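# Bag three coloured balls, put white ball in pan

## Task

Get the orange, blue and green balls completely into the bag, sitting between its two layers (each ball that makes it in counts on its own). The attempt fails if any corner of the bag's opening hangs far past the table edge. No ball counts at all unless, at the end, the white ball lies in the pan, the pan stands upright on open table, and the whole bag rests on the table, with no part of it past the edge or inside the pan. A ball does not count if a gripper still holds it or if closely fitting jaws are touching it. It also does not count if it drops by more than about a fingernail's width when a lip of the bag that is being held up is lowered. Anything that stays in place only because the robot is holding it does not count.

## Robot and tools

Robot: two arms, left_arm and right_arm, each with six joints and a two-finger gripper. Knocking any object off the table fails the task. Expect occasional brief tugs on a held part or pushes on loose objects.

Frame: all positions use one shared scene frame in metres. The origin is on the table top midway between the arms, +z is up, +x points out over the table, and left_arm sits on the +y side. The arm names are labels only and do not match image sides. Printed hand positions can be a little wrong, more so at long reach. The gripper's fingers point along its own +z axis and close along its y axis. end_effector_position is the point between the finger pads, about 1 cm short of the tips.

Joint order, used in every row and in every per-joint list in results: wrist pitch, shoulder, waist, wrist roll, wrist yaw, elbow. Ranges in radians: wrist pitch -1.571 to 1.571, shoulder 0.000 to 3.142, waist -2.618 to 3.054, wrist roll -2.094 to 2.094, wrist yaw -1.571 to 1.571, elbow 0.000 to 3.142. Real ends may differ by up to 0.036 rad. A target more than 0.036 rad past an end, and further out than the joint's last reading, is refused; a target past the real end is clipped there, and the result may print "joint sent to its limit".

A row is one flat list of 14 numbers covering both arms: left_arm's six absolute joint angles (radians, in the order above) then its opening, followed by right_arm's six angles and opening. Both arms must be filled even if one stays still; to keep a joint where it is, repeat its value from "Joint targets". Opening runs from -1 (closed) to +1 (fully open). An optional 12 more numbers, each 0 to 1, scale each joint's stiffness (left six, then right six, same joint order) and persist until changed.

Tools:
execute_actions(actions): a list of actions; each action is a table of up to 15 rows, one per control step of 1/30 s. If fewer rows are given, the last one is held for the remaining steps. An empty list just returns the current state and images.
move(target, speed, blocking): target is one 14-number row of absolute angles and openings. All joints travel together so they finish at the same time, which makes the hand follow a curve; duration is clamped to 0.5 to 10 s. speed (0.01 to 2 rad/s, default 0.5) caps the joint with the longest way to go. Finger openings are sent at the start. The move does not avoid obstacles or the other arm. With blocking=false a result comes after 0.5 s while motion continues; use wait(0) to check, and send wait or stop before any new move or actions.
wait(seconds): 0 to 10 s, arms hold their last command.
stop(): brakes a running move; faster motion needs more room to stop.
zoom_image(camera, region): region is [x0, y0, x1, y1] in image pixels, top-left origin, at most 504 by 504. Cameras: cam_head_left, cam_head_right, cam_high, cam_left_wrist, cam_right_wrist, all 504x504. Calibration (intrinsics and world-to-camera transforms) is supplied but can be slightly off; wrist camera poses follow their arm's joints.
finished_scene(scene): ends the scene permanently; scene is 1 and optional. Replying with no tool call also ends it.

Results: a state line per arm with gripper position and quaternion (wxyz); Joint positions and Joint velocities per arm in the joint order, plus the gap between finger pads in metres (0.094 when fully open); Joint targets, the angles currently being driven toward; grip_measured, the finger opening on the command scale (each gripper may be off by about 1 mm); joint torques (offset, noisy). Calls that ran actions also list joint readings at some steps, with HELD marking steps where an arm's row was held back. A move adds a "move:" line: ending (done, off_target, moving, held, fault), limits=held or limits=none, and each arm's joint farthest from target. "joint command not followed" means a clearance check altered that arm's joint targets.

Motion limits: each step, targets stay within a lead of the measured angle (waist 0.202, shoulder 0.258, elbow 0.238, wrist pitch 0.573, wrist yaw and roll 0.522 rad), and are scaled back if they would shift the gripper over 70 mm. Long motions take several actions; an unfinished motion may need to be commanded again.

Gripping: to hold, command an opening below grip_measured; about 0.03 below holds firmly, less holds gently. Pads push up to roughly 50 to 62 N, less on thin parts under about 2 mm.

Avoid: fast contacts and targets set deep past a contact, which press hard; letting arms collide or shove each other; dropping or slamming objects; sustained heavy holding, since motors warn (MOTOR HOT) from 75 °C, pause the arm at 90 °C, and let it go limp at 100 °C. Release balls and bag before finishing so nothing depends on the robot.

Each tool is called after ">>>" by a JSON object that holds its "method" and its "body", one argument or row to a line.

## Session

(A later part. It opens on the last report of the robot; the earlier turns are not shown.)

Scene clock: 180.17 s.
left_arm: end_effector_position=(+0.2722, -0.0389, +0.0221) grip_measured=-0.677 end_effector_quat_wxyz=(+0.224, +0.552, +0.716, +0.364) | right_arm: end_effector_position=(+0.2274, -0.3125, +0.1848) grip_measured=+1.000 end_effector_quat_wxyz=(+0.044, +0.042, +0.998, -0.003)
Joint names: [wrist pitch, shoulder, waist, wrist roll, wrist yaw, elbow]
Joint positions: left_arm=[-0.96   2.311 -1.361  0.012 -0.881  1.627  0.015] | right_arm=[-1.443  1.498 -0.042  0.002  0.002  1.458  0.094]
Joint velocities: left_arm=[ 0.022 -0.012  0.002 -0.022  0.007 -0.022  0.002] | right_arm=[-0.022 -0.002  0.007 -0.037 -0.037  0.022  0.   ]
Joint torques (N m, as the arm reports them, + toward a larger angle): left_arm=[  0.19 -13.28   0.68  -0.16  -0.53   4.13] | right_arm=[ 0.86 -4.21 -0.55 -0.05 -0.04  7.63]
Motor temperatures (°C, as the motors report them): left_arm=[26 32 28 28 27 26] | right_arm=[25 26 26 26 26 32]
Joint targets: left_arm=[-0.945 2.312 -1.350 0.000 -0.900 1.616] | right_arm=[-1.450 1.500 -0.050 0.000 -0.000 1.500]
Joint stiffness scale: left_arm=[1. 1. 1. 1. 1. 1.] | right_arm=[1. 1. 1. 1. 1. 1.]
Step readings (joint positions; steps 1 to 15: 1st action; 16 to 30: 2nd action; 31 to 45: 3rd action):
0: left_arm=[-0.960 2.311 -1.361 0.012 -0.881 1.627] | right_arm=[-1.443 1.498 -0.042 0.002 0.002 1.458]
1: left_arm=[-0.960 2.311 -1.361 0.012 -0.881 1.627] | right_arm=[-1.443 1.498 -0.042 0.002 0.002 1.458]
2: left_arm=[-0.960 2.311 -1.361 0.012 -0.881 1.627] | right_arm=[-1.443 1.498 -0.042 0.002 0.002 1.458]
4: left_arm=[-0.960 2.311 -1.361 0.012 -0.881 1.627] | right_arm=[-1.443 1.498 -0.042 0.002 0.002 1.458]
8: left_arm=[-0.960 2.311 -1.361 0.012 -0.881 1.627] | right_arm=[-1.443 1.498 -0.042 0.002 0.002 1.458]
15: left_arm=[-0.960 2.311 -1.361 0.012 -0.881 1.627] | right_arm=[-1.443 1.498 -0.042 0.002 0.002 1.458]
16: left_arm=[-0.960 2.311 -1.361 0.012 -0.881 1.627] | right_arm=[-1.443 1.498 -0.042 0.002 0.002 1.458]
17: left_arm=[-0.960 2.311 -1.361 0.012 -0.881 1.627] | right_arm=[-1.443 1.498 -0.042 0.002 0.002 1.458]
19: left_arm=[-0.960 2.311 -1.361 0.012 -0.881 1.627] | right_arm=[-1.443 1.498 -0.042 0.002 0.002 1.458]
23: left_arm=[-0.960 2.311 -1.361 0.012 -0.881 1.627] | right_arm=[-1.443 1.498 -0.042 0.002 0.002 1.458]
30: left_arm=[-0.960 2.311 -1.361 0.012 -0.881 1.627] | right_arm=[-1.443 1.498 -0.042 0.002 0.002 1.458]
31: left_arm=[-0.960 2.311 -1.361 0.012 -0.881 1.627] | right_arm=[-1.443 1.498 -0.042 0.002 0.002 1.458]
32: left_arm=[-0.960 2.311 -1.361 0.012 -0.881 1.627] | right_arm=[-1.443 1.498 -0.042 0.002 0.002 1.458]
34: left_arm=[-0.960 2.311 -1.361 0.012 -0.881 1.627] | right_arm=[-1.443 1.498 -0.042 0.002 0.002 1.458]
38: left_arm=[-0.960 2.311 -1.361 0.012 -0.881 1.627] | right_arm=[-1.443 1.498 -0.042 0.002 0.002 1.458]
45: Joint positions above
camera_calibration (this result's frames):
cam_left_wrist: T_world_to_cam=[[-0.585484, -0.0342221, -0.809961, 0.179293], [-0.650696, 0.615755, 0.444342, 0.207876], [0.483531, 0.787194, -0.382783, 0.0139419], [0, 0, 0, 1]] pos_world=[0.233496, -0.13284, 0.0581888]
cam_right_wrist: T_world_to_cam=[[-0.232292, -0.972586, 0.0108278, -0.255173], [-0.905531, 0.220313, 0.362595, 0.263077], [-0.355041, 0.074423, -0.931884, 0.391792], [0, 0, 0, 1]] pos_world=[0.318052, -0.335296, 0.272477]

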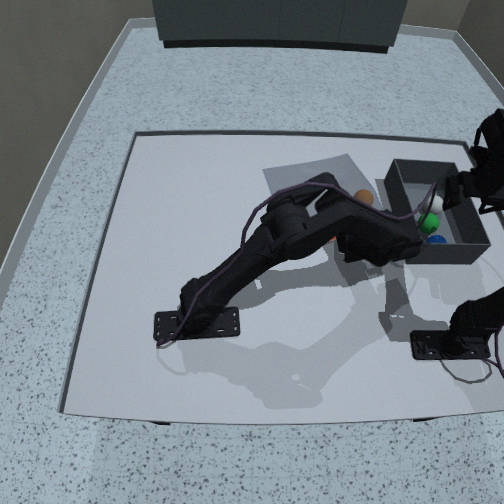

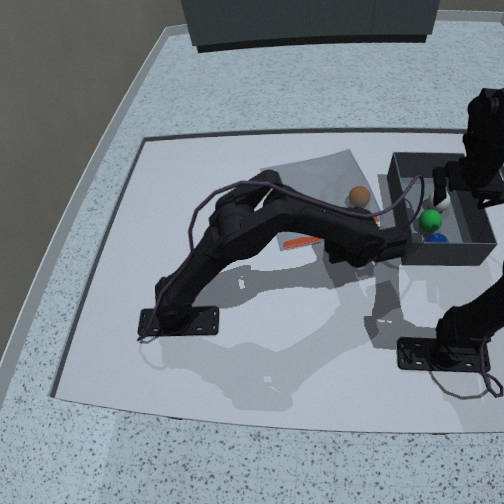

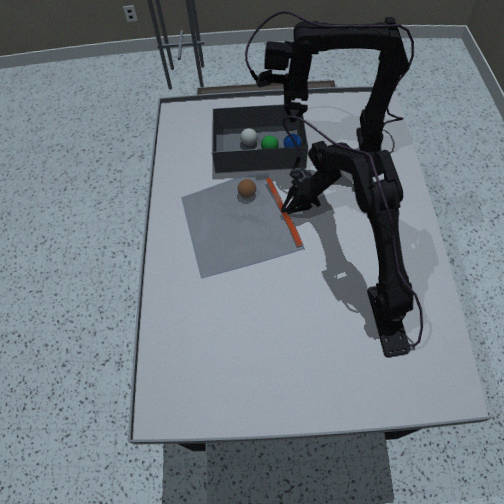

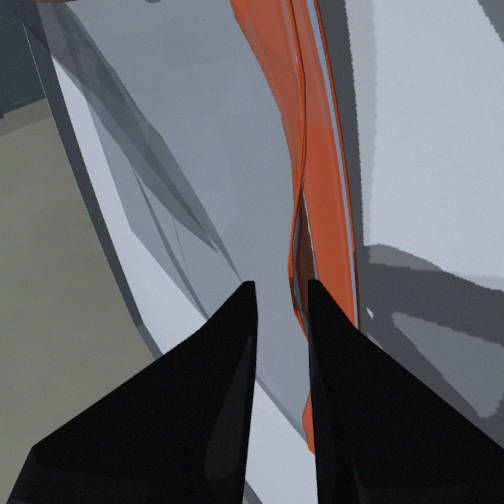

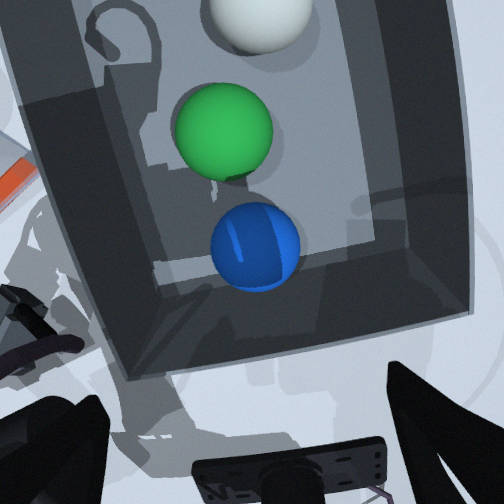

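Lip is riding on the pad. Close fully.

>>> {"method": "execute_actions", "body": {
  "actions": [
    [[-0.945,2.312,-1.35,0,-0.90,1.616,-0.8, -1.45,1.5,-0.05,0,0,1.5,1]],
    [[-0.945,2.312,-1.35,0,-0.90,1.616,-0.9, -1.45,1.5,-0.05,0,0,1.5,1]],
    [[-0.945,2.312,-1.35,0,-0.90,1.616,-1, -1.45,1.5,-0.05,0,0,1.5,1]]
  ]
}}

>>> {"method": "move", "body": {
  "target": [-0.96,2.2,-1.35,0,-0.90,1.616,-1, -1.45,1.5,-0.05,0,0,1.5,1],
  "speed": 0.08
}}

Scene clock: 185.73 s.
left_arm: end_effector_position=(+0.2722, -0.0389, +0.0221) grip_measured=-0.985 end_effector_quat_wxyz=(+0.224, +0.552, +0.716, +0.364) | right_arm: end_effector_position=(+0.2274, -0.3125, +0.1848) grip_measured=+1.000 end_effector_quat_wxyz=(+0.044, +0.042, +0.998, -0.003)
Joint names: [wrist pitch, shoulder, waist, wrist roll, wrist yaw, elbow]
Joint positions: left_arm=[-0.96   2.311 -1.361  0.012 -0.881  1.627  0.001] | right_arm=[-1.443  1.498 -0.042  0.002  0.002  1.458  0.094]
Joint velocities: left_arm=[-0.007 -0.002 -0.012  0.007 -0.037 -0.002  0.001] | right_arm=[ 0.037 -0.012 -0.027  0.037  0.022 -0.022  0.   ]
Joint torques (N m, as the arm reports them, + toward a larger angle): left_arm=[  0.22 -13.25   0.69  -0.16  -0.52   4.13] | right_arm=[ 0.87 -4.21 -0.55 -0.05 -0.03  7.62]
Motor temperatures (°C, as the motors report them): left_arm=[26 32 28 28 27 26] | right_arm=[25 26 26 26 26 32]
Joint targets: left_arm=[-0.945 2.312 -1.350 0.000 -0.900 1.616] | right_arm=[-1.450 1.500 -0.050 0.000 0.000 1.500]
Joint stiffness scale: left_arm=[1. 1. 1. 1. 1. 1.] | right_arm=[1. 1. 1. 1. 1. 1.]
Step readings (joint positions; steps 1 to 15: 1st action; 16 to 30: 2nd action; 31 to 45: 3rd action):
0: left_arm=[-0.960 2.311 -1.361 0.012 -0.881 1.627] | right_arm=[-1.443 1.498 -0.042 0.002 0.002 1.458]
1: left_arm=[-0.960 2.311 -1.361 0.012 -0.881 1.627] | right_arm=[-1.443 1.498 -0.042 0.002 0.002 1.458]
2: left_arm=[-0.960 2.311 -1.361 0.012 -0.881 1.627] | right_arm=[-1.443 1.498 -0.042 0.002 0.002 1.458]
4: left_arm=[-0.960 2.311 -1.361 0.012 -0.881 1.627] | right_arm=[-1.443 1.498 -0.042 0.002 0.002 1.458]
8: left_arm=[-0.960 2.311 -1.361 0.012 -0.881 1.627] | right_arm=[-1.443 1.498 -0.042 0.002 0.002 1.458]
15: left_arm=[-0.960 2.311 -1.361 0.012 -0.881 1.627] | right_arm=[-1.443 1.498 -0.042 0.002 0.002 1.458]
16: left_arm=[-0.960 2.311 -1.361 0.012 -0.881 1.627] | right_arm=[-1.443 1.498 -0.042 0.002 0.002 1.458]
17: left_arm=[-0.960 2.311 -1.361 0.012 -0.881 1.627] | right_arm=[-1.443 1.498 -0.042 0.002 0.002 1.458]
19: left_arm=[-0.960 2.311 -1.361 0.012 -0.881 1.627] | right_arm=[-1.443 1.498 -0.042 0.002 0.002 1.458]
23: left_arm=[-0.960 2.311 -1.361 0.012 -0.881 1.627] | right_arm=[-1.443 1.498 -0.042 0.002 0.002 1.458]
30: left_arm=[-0.960 2.311 -1.361 0.012 -0.881 1.627] | right_arm=[-1.443 1.498 -0.042 0.002 0.002 1.458]
31: left_arm=[-0.960 2.311 -1.361 0.012 -0.881 1.627] | right_arm=[-1.443 1.498 -0.042 0.002 0.002 1.458]
32: left_arm=[-0.960 2.311 -1.361 0.012 -0.881 1.627] | right_arm=[-1.443 1.498 -0.042 0.002 0.002 1.458]
34: left_arm=[-0.960 2.311 -1.361 0.012 -0.881 1.627] | right_arm=[-1.443 1.498 -0.042 0.002 0.002 1.458]
38: left_arm=[-0.960 2.311 -1.361 0.012 -0.881 1.627] | right_arm=[-1.443 1.498 -0.042 0.002 0.002 1.458]
45: Joint positions above
camera_calibration (this result's frames):
cam_left_wrist: T_world_to_cam=[[-0.585484, -0.0342221, -0.809961, 0.179293], [-0.650696, 0.615755, 0.444342, 0.207876], [0.483531, 0.787194, -0.382783, 0.0139419], [0, 0, 0, 1]] pos_world=[0.233496, -0.13284, 0.0581888]
cam_right_wrist: T_world_to_cam=[[-0.232292, -0.972586, 0.0108278, -0.255173], [-0.905531, 0.220313, 0.362595, 0.263077], [-0.355041, 0.074423, -0.931884, 0.391792], [0, 0, 0, 1]] pos_world=[0.318052, -0.335296, 0.272477]

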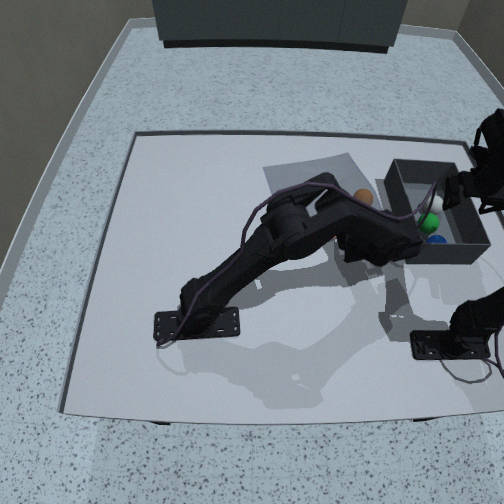

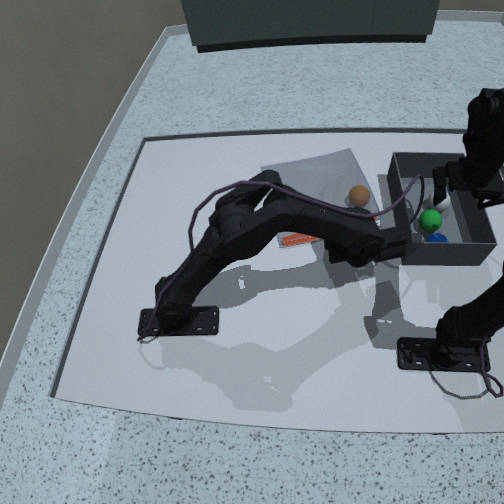

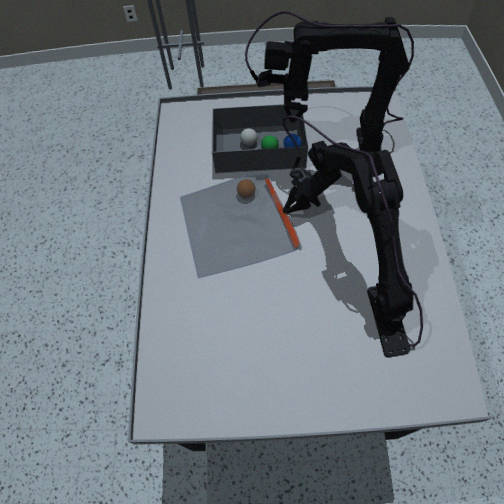

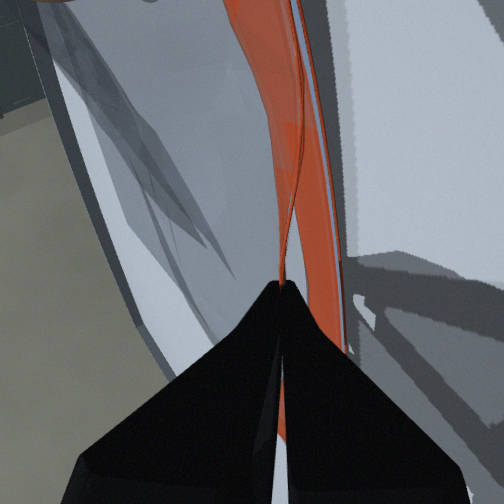

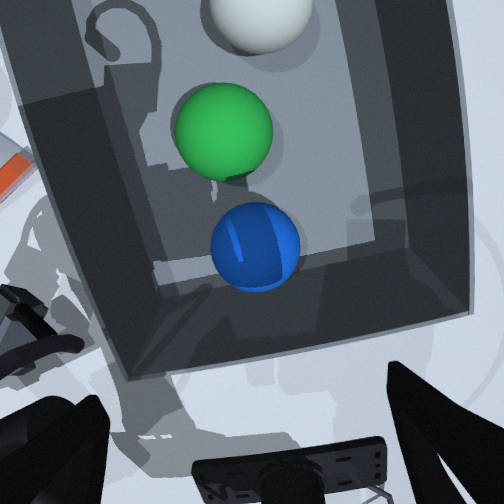

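Scene clock: 187.47 s.
left_arm: end_effector_position=(+0.2743, -0.0457, +0.0578) grip_measured=-0.985 end_effector_quat_wxyz=(+0.257, +0.537, +0.728, +0.341) | right_arm: end_effector_position=(+0.2274, -0.3125, +0.1848) grip_measured=+1.000 end_effector_quat_wxyz=(+0.044, +0.042, +0.998, -0.003)
Joint names: [wrist pitch, shoulder, waist, wrist roll, wrist yaw, elbow]
Joint positions: left_arm=[-0.96   2.221 -1.361  0.012 -0.881  1.627  0.001] | right_arm=[-1.443  1.498 -0.042  0.002  0.002  1.458  0.094]
Joint velocities: left_arm=[ 0.066 -0.002 -0.002 -0.022 -0.037  0.012 -0.001] | right_arm=[-0.007 -0.007  0.022 -0.007 -0.081  0.007  0.   ]
Joint torques (N m, as the arm reports them, + toward a larger angle): left_arm=[  0.21 -14.94   0.74  -0.16  -0.52   4.4 ] | right_arm=[ 0.87 -4.21 -0.55 -0.05 -0.03  7.62]
Motor temperatures (°C, as the motors report them): left_arm=[26 32 28 28 27 26] | right_arm=[25 26 26 26 26 32]
Joint targets: left_arm=[-0.960 2.200 -1.350 0.000 -0.900 1.616] | right_arm=[-1.450 1.500 -0.050 -0.000 -0.000 1.500]
Joint stiffness scale: left_arm=[1. 1. 1. 1. 1. 1.] | right_arm=[1. 1. 1. 1. 1. 1.]
move: off_target (left_arm, right_arm); limits=none; left_arm: farthest joint: the shoulder, 0.021 radians from its target (0.111 radians at the start); right_arm: farthest joint: the elbow, 0.042 radians from its target (0.042 radians at the start)
camera_calibration (this result's frames):
cam_left_wrist: T_world_to_cam=[[-0.563297, -0.104188, -0.819659, 0.200522], [-0.661805, 0.650818, 0.372088, 0.20641], [0.494682, 0.752051, -0.435556, 0.0302788], [0, 0, 0, 1]] pos_world=[0.234579, -0.136215, 0.100745]
cam_right_wrist: T_world_to_cam=[[-0.232292, -0.972586, 0.0108278, -0.255173], [-0.905531, 0.220313, 0.362595, 0.263077], [-0.355041, 0.074423, -0.931884, 0.391792], [0, 0, 0, 1]] pos_world=[0.318052, -0.335296, 0.272477]

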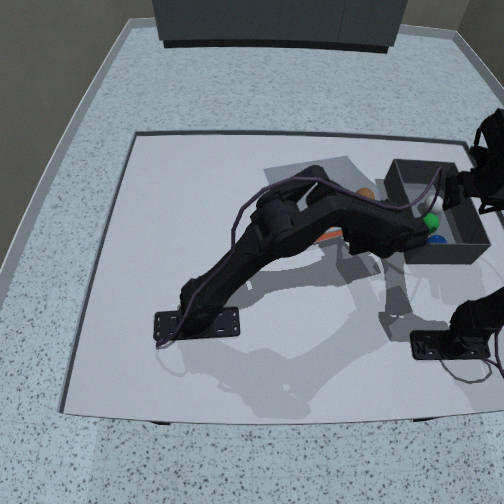

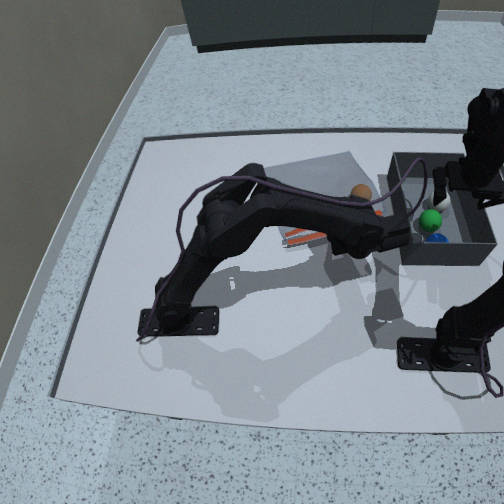

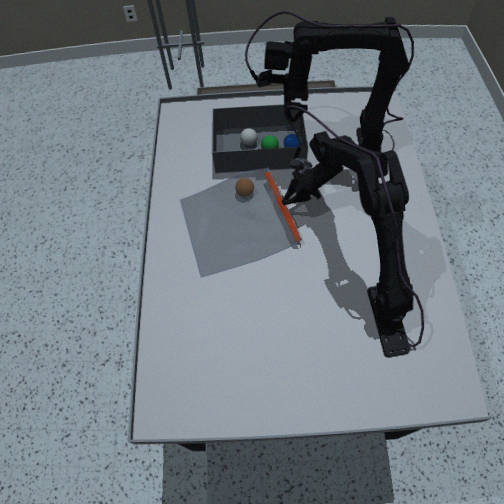

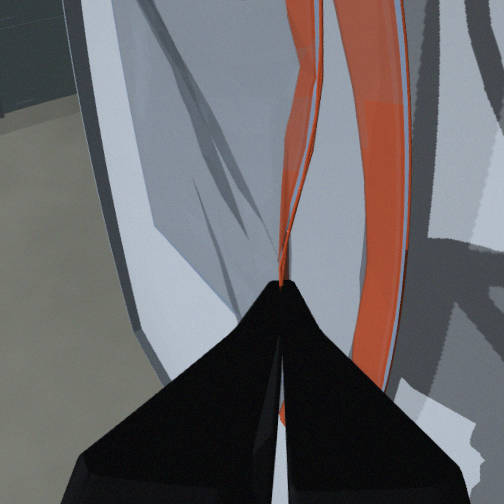

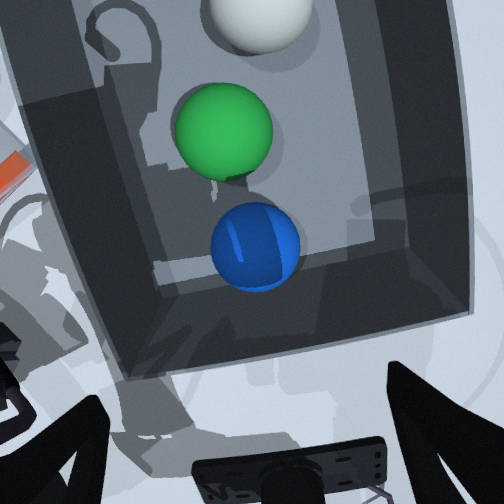

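>>> {"method": "move", "body": {
  "target": [-1.31,2.235,-1.134,0,-0.30,1.988,-1, -1.45,1.5,-0.05,0,0,1.5,1],
  "speed": 0.2
}}

Scene clock: 207.67 s.
left_arm: end_effector_position=(+0.2809, -0.0385, +0.0801) grip_measured=-0.985 end_effector_quat_wxyz=(+0.079, +0.500, +0.853, +0.128) | right_arm: end_effector_position=(+0.2274, -0.3125, +0.1848) grip_measured=+1.000 end_effector_quat_wxyz=(+0.044, +0.042, +0.998, -0.003)
Joint names: [wrist pitch, shoulder, waist, wrist roll, wrist yaw, elbow]
Joint positions: left_arm=[-1.293  2.23  -1.143  0.011 -0.302  1.963  0.001] | right_arm=[-1.443  1.498 -0.042  0.002  0.002  1.458  0.094]
Joint velocities: left_arm=[-0.051 -0.022  0.002 -0.007  0.066  0.002 -0.001] | right_arm=[-0.022 -0.007 -0.007 -0.022  0.007  0.002  0.   ]
Joint torques (N m, as the arm reports them, + toward a larger angle): left_arm=[  0.05 -12.92   0.66  -0.16  -0.12   7.34] | right_arm=[ 0.87 -4.22 -0.56 -0.05 -0.03  7.61]
Motor temperatures (°C, as the motors report them): left_arm=[26 33 28 28 27 26] | right_arm=[25 26 26 26 26 32]
Joint targets: left_arm=[-1.310 2.235 -1.134 -0.000 -0.300 1.988] | right_arm=[-1.450 1.500 -0.050 0.000 0.000 1.500]
Joint stiffness scale: left_arm=[1. 1. 1. 1. 1. 1.] | right_arm=[1. 1. 1. 1. 1. 1.]
move: off_target (left_arm, right_arm); limits=none; left_arm: farthest joint: the elbow, 0.025 radians from its target (0.361 radians at the start); right_arm: farthest joint: the elbow, 0.042 radians from its target (0.042 radians at the start)
camera_calibration (this result's frames):
cam_left_wrist: T_world_to_cam=[[-0.840092, -0.392328, -0.3746, 0.254237], [-0.542083, 0.632407, 0.55336, 0.148924], [0.0198009, 0.667938, -0.743954, 0.186189], [0, 0, 0, 1]] pos_world=[0.290625, -0.118798, 0.151345]
cam_right_wrist: T_world_to_cam=[[-0.232292, -0.972586, 0.0108278, -0.255173], [-0.905531, 0.220313, 0.362595, 0.263077], [-0.355041, 0.074423, -0.931884, 0.391792], [0, 0, 0, 1]] pos_world=[0.318052, -0.335296, 0.272477]

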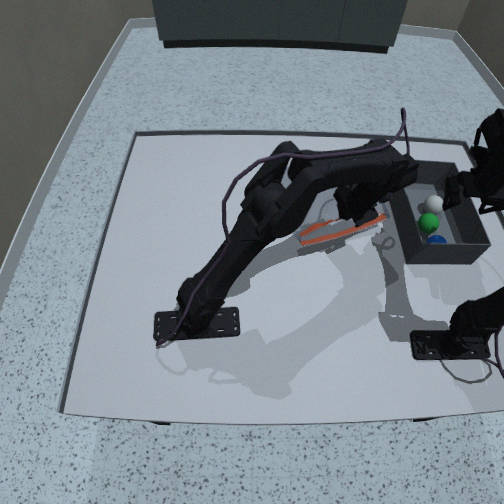

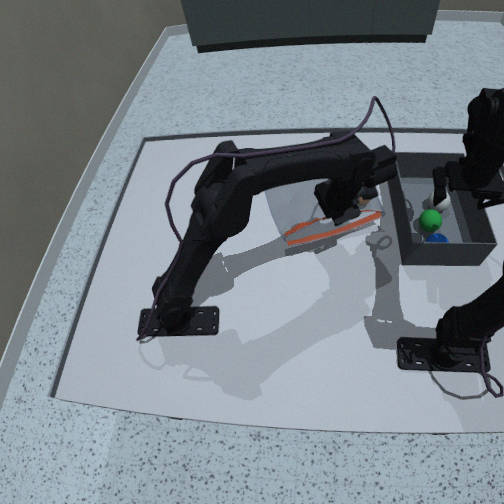

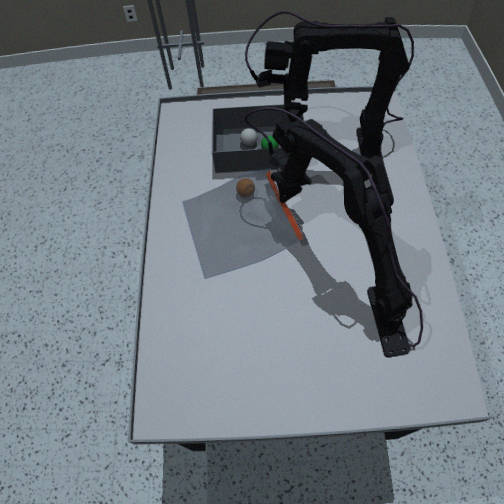

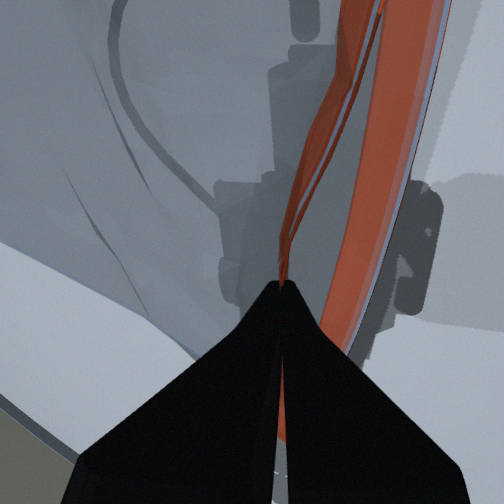

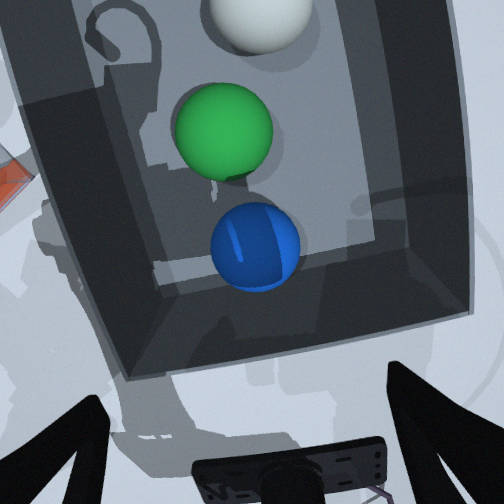

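>>> {"method": "move", "body": {
  "target": [-1.22,1.80,-0.808,0.29,0,1.475,-1, -1.31,1.575,-0.082,0,0,1.33,0.7],
  "speed": 0.2
}}

Scene clock: 234.50 s.
left_arm: end_effector_position=(+0.2707, +0.0920, +0.1024) grip_measured=-0.985 end_effector_quat_wxyz=(+0.002, +0.481, +0.876, +0.004) | right_arm: end_effector_position=(+0.2347, -0.3209, +0.1375) grip_measured=+0.703 end_effector_quat_wxyz=(+0.010, +0.056, +0.998, -0.002)
Joint names: [wrist pitch, shoulder, waist, wrist roll, wrist yaw, elbow]
Joint positions: left_arm=[-1.236  1.821 -0.817  0.28  -0.008  1.487  0.001] | right_arm=[-1.324  1.574 -0.069  0.002  0.002  1.346  0.08 ]
Joint velocities: left_arm=[ 0.007 -0.017 -0.017 -0.037  0.022 -0.002  0.002] | right_arm=[ 0.022  0.007  0.007 -0.022  0.007 -0.007 -0.001]
Joint torques (N m, as the arm reports them, + toward a larger angle): left_arm=[  0.35 -11.59   0.59   0.13   0.07   4.51] | right_arm=[ 0.94 -4.92 -0.83 -0.05 -0.03  3.98]
Motor temperatures (°C, as the motors report them): left_arm=[25 33 28 28 27 27] | right_arm=[25 26 26 26 26 32]
Joint targets: left_arm=[-1.220 1.800 -0.808 0.290 0.000 1.475] | right_arm=[-1.310 1.575 -0.082 0.000 0.000 1.330]
Joint stiffness scale: left_arm=[1. 1. 1. 1. 1. 1.] | right_arm=[1. 1. 1. 1. 1. 1.]
move: off_target (left_arm); limits=none; left_arm: farthest joint: the shoulder, 0.021 radians from its target (0.430 radians at the start); right_arm: farthest joint: the elbow, 0.016 radians from its target (0.128 radians at the start)
camera_calibration (this result's frames):
cam_left_wrist: T_world_to_cam=[[-0.876238, -0.473436, -0.0898103, 0.293375], [-0.431393, 0.687641, 0.583994, 0.0103489], [-0.214727, 0.550461, -0.806774, 0.196504], [0, 0, 0, 1]] pos_world=[0.303725, 0.02361, 0.178839]
cam_right_wrist: T_world_to_cam=[[-0.25819, -0.965862, 0.0211826, -0.254289], [-0.872163, 0.242461, 0.424906, 0.27937], [-0.415536, 0.0912316, -0.90499, 0.366814], [0, 0, 0, 1]] pos_world=[0.330426, -0.346809, 0.218644]

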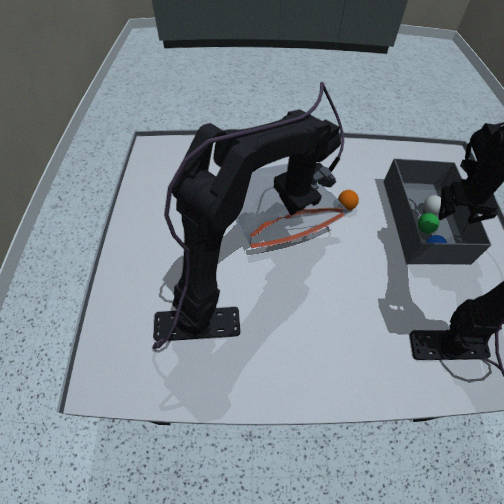

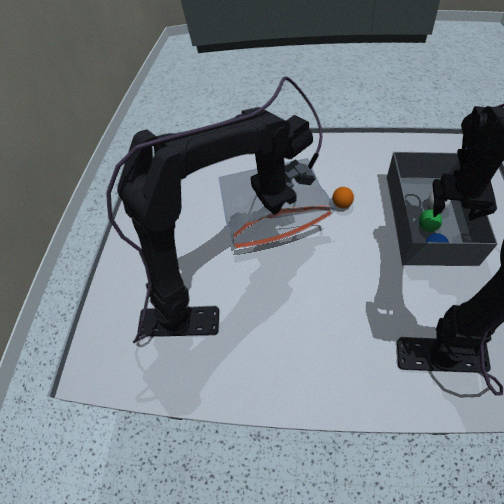

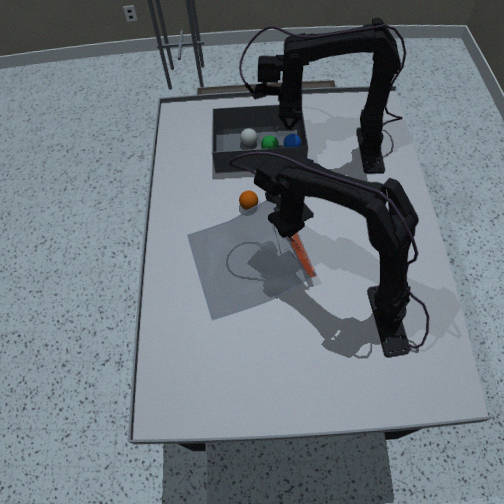

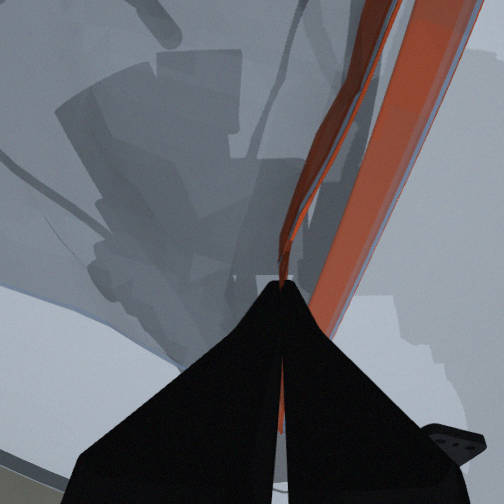

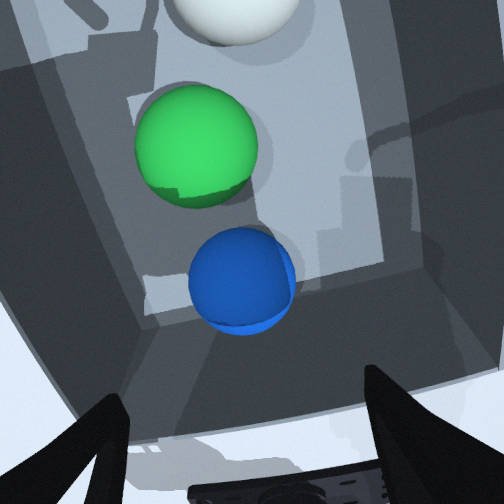

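>>> {"method": "move", "body": {
  "target": [-1.22,1.80,-0.808,0.05,0,1.475,-1, -0.92,1.65,-0.082,0,0,0.995,0.7],
  "speed": 0.25
}}

Scene clock: 242.57 s.
left_arm: end_effector_position=(+0.2706, +0.0919, +0.1024) grip_measured=-0.985 end_effector_quat_wxyz=(+0.002, +0.382, +0.924, +0.003) | right_arm: end_effector_position=(+0.2293, -0.3203, +0.0352) grip_measured=+0.703 end_effector_quat_wxyz=(-0.002, +0.056, +0.998, -0.001)
Joint names: [wrist pitch, shoulder, waist, wrist roll, wrist yaw, elbow]
Joint positions: left_arm=[-1.236  1.821 -0.817  0.061 -0.007  1.487  0.001] | right_arm=[-0.934  1.65  -0.069  0.002  0.002  1.01   0.08 ]
Joint velocities: left_arm=[-0.051 -0.002 -0.007 -0.095 -0.022  0.012  0.001] | right_arm=[ 0.007 -0.002  0.007 -0.022 -0.125  0.037 -0.   ]
Joint torques (N m, as the arm reports them, + toward a larger angle): left_arm=[  0.34 -11.59   0.57  -0.12   0.06   4.55] | right_arm=[ 0.91 -5.29 -0.84 -0.05 -0.04  3.76]
Motor temperatures (°C, as the motors report them): left_arm=[25 33 28 28 27 27] | right_arm=[25 26 26 26 26 32]
Joint targets: left_arm=[-1.220 1.800 -0.808 0.050 -0.000 1.475] | right_arm=[-0.920 1.650 -0.082 -0.000 -0.000 0.995]
Joint stiffness scale: left_arm=[1. 1. 1. 1. 1. 1.] | right_arm=[1. 1. 1. 1. 1. 1.]
move: off_target (left_arm); limits=none; left_arm: farthest joint: the shoulder, 0.021 radians from its target (0.021 radians at the start); right_arm: farthest joint: the elbow, 0.015 radians from its target (0.351 radians at the start)
camera_calibration (this result's frames):
cam_left_wrist: T_world_to_cam=[[-0.751935, -0.653225, -0.0888334, 0.275972], [-0.571206, 0.578309, 0.58248, 0.0584271], [-0.329117, 0.488729, -0.807977, 0.233304], [0, 0, 0, 1]] pos_world=[0.317671, 0.0324605, 0.178987]
cam_right_wrist: T_world_to_cam=[[-0.257669, -0.96592, 0.0246144, -0.253195], [-0.862265, 0.241364, 0.445245, 0.31463], [-0.436012, 0.0935016, -0.89507, 0.277085], [0, 0, 0, 1]] pos_world=[0.326867, -0.346414, 0.114155]

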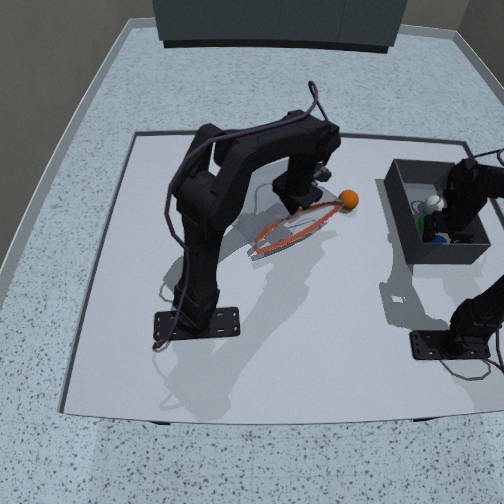

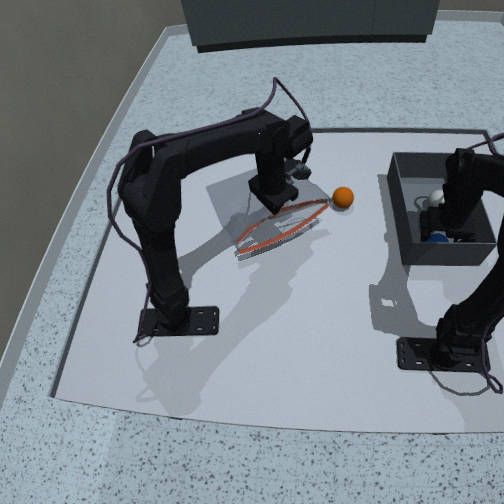

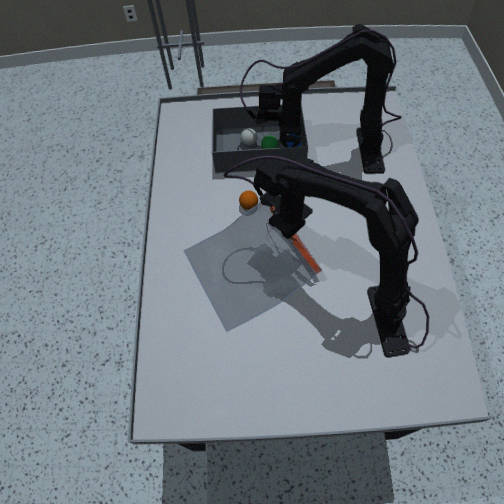

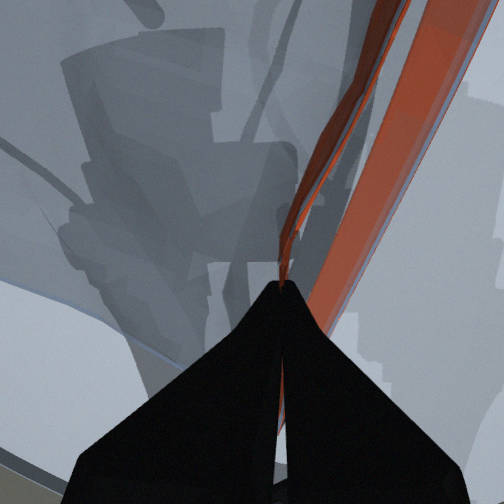

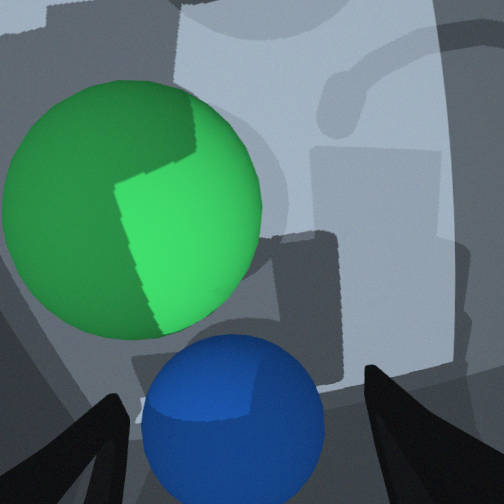

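>>> {"method": "move", "body": {
  "target": [-1.22,1.80,-0.808,-0.15,0,1.475,-1, -0.92,1.65,-0.075,0,0,0.995,0.15],
  "speed": 0.2
}}

Scene clock: 246.80 s.
left_arm: end_effector_position=(+0.2704, +0.0917, +0.1024) grip_measured=-0.985 end_effector_quat_wxyz=(+0.002, +0.288, +0.958, +0.002) | right_arm: end_effector_position=(+0.2295, -0.3203, +0.0352) grip_measured=+0.155 end_effector_quat_wxyz=(-0.001, +0.056, +0.998, -0.001)
Joint names: [wrist pitch, shoulder, waist, wrist roll, wrist yaw, elbow]
Joint positions: left_arm=[-1.236  1.821 -0.817 -0.14  -0.006  1.487  0.001] | right_arm=[-0.934  1.65  -0.069  0.002  0.002  1.01   0.054]
Joint velocities: left_arm=[-0.022  0.002 -0.007  0.095 -0.022  0.007 -0.001] | right_arm=[ 0.051 -0.002 -0.022 -0.007  0.051 -0.002 -0.001]
Joint torques (N m, as the arm reports them, + toward a larger angle): left_arm=[  0.33 -11.56   0.61  -0.14   0.06   4.51] | right_arm=[ 0.91 -5.28 -0.36 -0.05 -0.03  3.75]
Motor temperatures (°C, as the motors report them): left_arm=[25 32 28 28 27 26] | right_arm=[25 26 26 26 26 31]
Joint targets: left_arm=[-1.220 1.800 -0.808 -0.150 0.000 1.475] | right_arm=[-0.920 1.650 -0.075 0.000 0.000 0.995]
Joint stiffness scale: left_arm=[1. 1. 1. 1. 1. 1.] | right_arm=[1. 1. 1. 1. 1. 1.]
move: off_target (left_arm); limits=none; left_arm: farthest joint: the shoulder, 0.021 radians from its target (0.021 radians at the start); right_arm: farthest joint: the elbow, 0.015 radians from its target (0.015 radians at the start)
camera_calibration (this result's frames):
cam_left_wrist: T_world_to_cam=[[-0.606939, -0.789919, -0.0874881, 0.248961], [-0.67496, 0.454206, 0.581486, 0.0979842], [-0.419589, 0.411977, -0.808839, 0.264929], [0, 0, 0, 1]] pos_world=[0.328401, 0.0430091, 0.17909]
cam_right_wrist: T_world_to_cam=[[-0.257687, -0.965918, 0.0245002, -0.253158], [-0.862602, 0.241401, 0.444571, 0.314911], [-0.435333, 0.0934264, -0.895409, 0.277], [0, 0, 0, 1]] pos_world=[0.326995, -0.346429, 0.11423]

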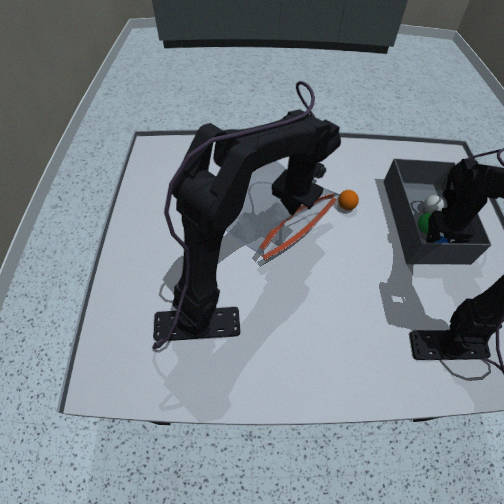

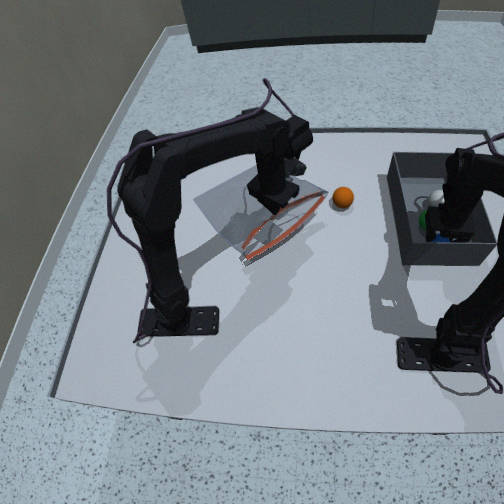

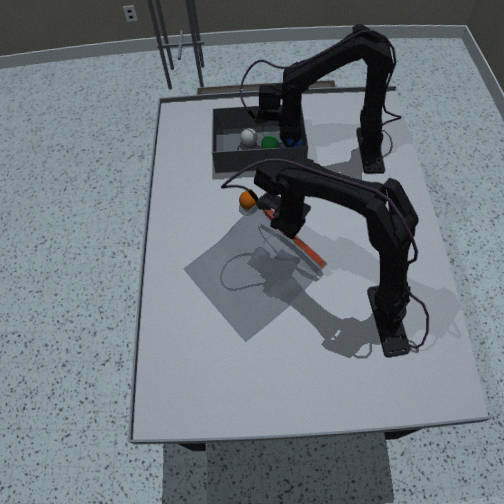

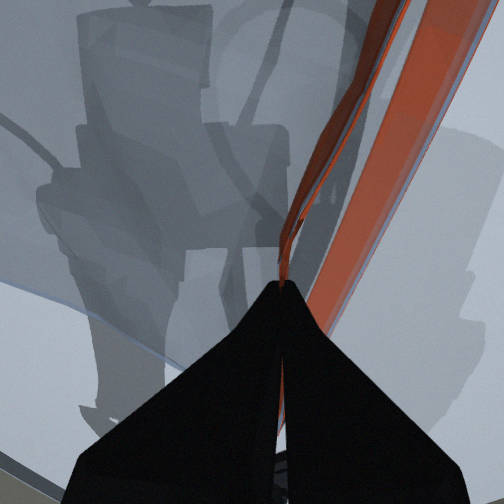

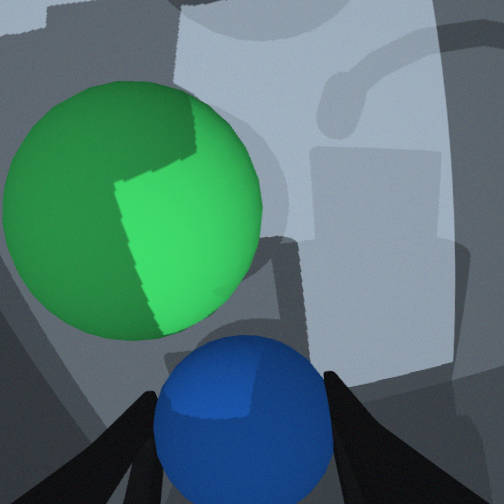

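>>> {"method": "execute_actions", "body": {
  "actions": [
    [[-1.22,1.80,-0.808,-0.15,0,1.475,-1, -0.92,1.65,-0.075,0,0,0.995,0.11]]
  ]
}}

>>> {"method": "move", "body": {
  "target": [-1.153,1.775,-0.60,0.19,0.41,1.38,-1, -1.45,1.52,-0.075,0,0,1.5,0.11],
  "speed": 0.25
}}

Scene clock: 255.73 s.
left_arm: end_effector_position=(+0.2705, +0.0917, +0.1024) grip_measured=-0.985 end_effector_quat_wxyz=(+0.002, +0.288, +0.958, +0.002) | right_arm: end_effector_position=(+0.2295, -0.3203, +0.0352) grip_measured=+0.116 end_effector_quat_wxyz=(-0.001, +0.056, +0.998, -0.001)
Joint names: [wrist pitch, shoulder, waist, wrist roll, wrist yaw, elbow]
Joint positions: left_arm=[-1.235  1.821 -0.817 -0.14  -0.006  1.487  0.001] | right_arm=[-0.934  1.65  -0.069  0.002  0.002  1.01   0.052]
Joint velocities: left_arm=[ 0.125 -0.022  0.002  0.007  0.066  0.012  0.   ] | right_arm=[ 0.051  0.007  0.017 -0.022  0.022 -0.007  0.   ]
Joint torques (N m, as the arm reports them, + toward a larger angle): left_arm=[  0.35 -11.55   0.6   -0.14   0.05   4.58] | right_arm=[ 0.91 -5.27 -0.36 -0.05 -0.03  3.74]
Motor temperatures (°C, as the motors report them): left_arm=[26 32 28 28 27 26] | right_arm=[25 26 26 26 26 31]
Joint targets: left_arm=[-1.220 1.800 -0.808 -0.150 -0.000 1.475] | right_arm=[-0.920 1.650 -0.075 0.000 -0.000 0.995]
Joint stiffness scale: left_arm=[1. 1. 1. 1. 1. 1.] | right_arm=[1. 1. 1. 1. 1. 1.]
Step readings (joint positions):
0: left_arm=[-1.236 1.821 -0.817 -0.140 -0.006 1.487] | right_arm=[-0.934 1.650 -0.069 0.002 0.002 1.010]
1: left_arm=[-1.236 1.821 -0.817 -0.140 -0.006 1.487] | right_arm=[-0.934 1.650 -0.069 0.002 0.002 1.010]
2: left_arm=[-1.236 1.821 -0.817 -0.140 -0.006 1.487] | right_arm=[-0.934 1.650 -0.069 0.002 0.002 1.010]
4: left_arm=[-1.235 1.821 -0.817 -0.140 -0.006 1.487] | right_arm=[-0.934 1.650 -0.069 0.002 0.002 1.010]
8: left_arm=[-1.235 1.821 -0.817 -0.140 -0.006 1.487] | right_arm=[-0.934 1.650 -0.069 0.002 0.002 1.010]
15: Joint positions above
camera_calibration (this result's frames):
cam_left_wrist: T_world_to_cam=[[-0.606612, -0.790172, -0.087461, 0.248887], [-0.6753, 0.454097, 0.581177, 0.0981943], [-0.419514, 0.411611, -0.809064, 0.265021], [0, 0, 0, 1]] pos_world=[0.328468, 0.0429879, 0.179119]
cam_right_wrist: T_world_to_cam=[[-0.257687, -0.965918, 0.0245002, -0.253158], [-0.862602, 0.241401, 0.444571, 0.314911], [-0.435333, 0.0934264, -0.895409, 0.277], [0, 0, 0, 1]] pos_world=[0.326995, -0.346429, 0.11423]

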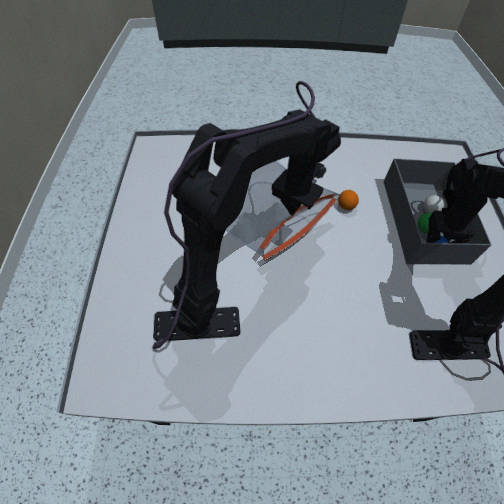

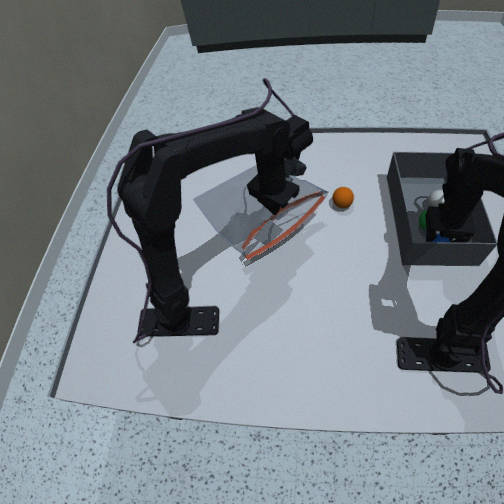

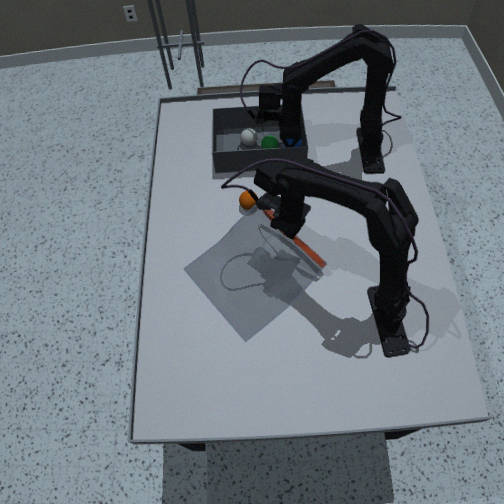

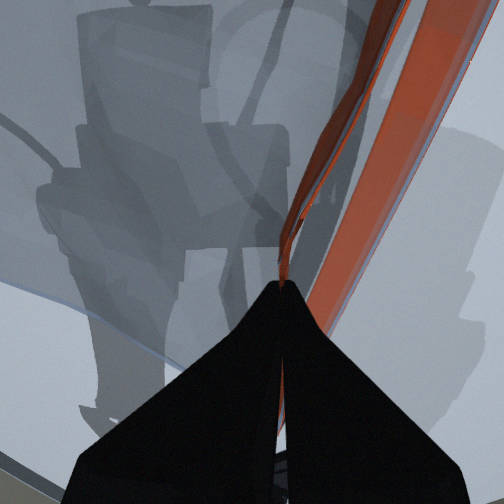

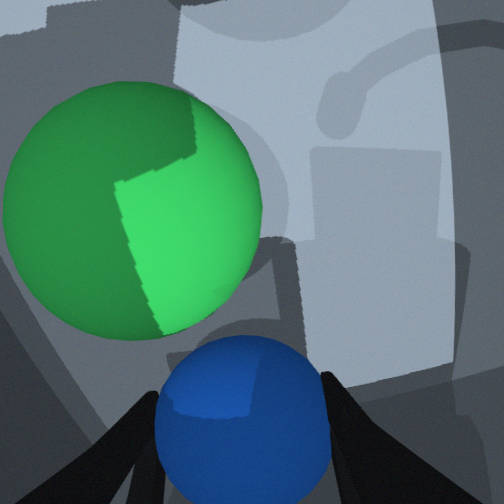

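Scene clock: 258.43 s.
left_arm: end_effector_position=(+0.2677, +0.0930, +0.0994) grip_measured=-0.985 end_effector_quat_wxyz=(-0.035, +0.334, +0.922, -0.193) | right_arm: end_effector_position=(+0.2302, -0.3204, +0.1753) grip_measured=+0.116 end_effector_quat_wxyz=(+0.026, +0.056, +0.998, -0.003)
Joint names: [wrist pitch, shoulder, waist, wrist roll, wrist yaw, elbow]
Joint positions: left_arm=[-1.169  1.797 -0.61   0.178  0.394  1.391  0.001] | right_arm=[-1.442  1.539 -0.069  0.002  0.002  1.462  0.052]
Joint velocities: left_arm=[ 0.022  0.002 -0.002  0.037 -0.007  0.002  0.   ] | right_arm=[ 0.022 -0.017  0.017 -0.007 -0.037  0.012  0.   ]
Joint torques (N m, as the arm reports them, + toward a larger angle): left_arm=[  0.34 -11.43   0.64   0.17   0.34   4.55] | right_arm=[ 0.78 -6.04 -0.36 -0.05 -0.03  7.39]
Motor temperatures (°C, as the motors report them): left_arm=[26 32 28 28 27 26] | right_arm=[25 27 26 26 26 31]
Joint targets: left_arm=[-1.153 1.775 -0.600 0.190 0.410 1.380] | right_arm=[-1.450 1.520 -0.075 0.000 0.000 1.500]
Joint stiffness scale: left_arm=[1. 1. 1. 1. 1. 1.] | right_arm=[1. 1. 1. 1. 1. 1.]
move: off_target (left_arm, right_arm); limits=none; left_arm: farthest joint: the shoulder, 0.022 radians from its target (0.046 radians at the start); right_arm: farthest joint: the elbow, 0.038 radians from its target (0.490 radians at the start)
camera_calibration (this result's frames):
cam_left_wrist: T_world_to_cam=[[-0.668784, -0.681654, 0.296776, 0.216331], [-0.510512, 0.711253, 0.483215, 0.0391327], [-0.540468, 0.171658, -0.823667, 0.317017], [0, 0, 0, 1]] pos_world=[0.335994, 0.0652109, 0.178005]
cam_right_wrist: T_world_to_cam=[[-0.258788, -0.965796, 0.0163598, -0.254767], [-0.885237, 0.243911, 0.396059, 0.267761], [-0.386503, 0.0880129, -0.918079, 0.393754], [0, 0, 0, 1]] pos_world=[0.323288, -0.346018, 0.259616]

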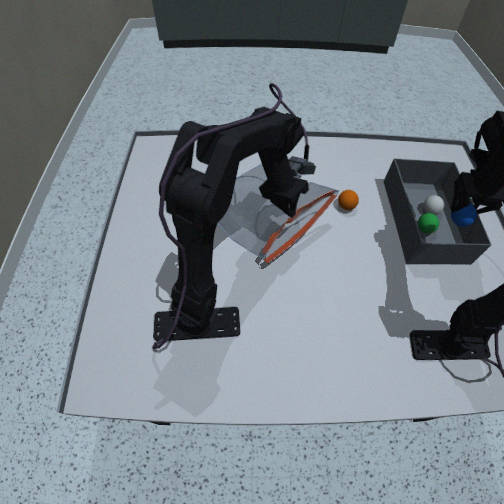

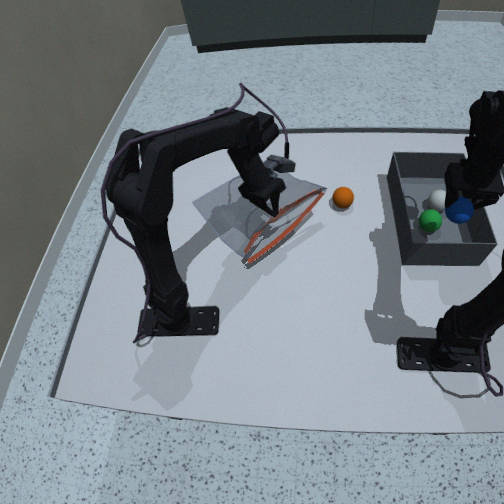

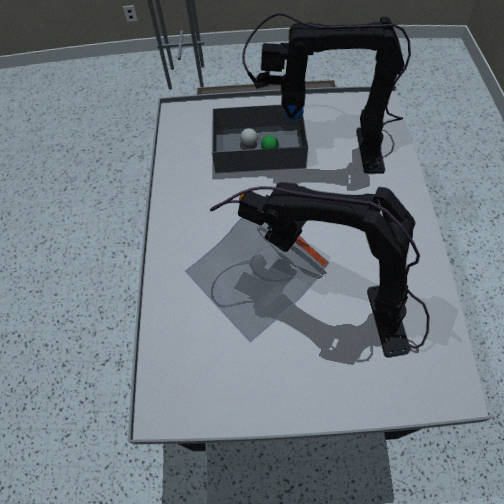

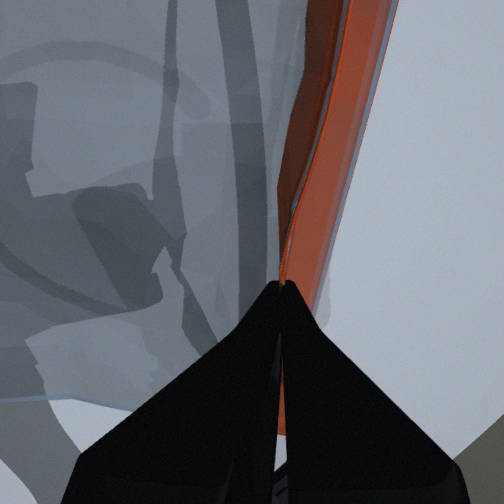

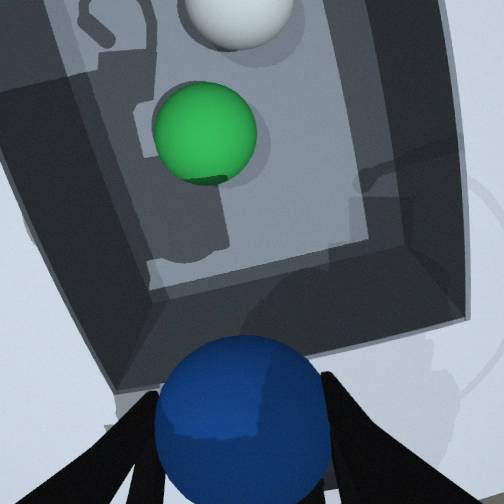

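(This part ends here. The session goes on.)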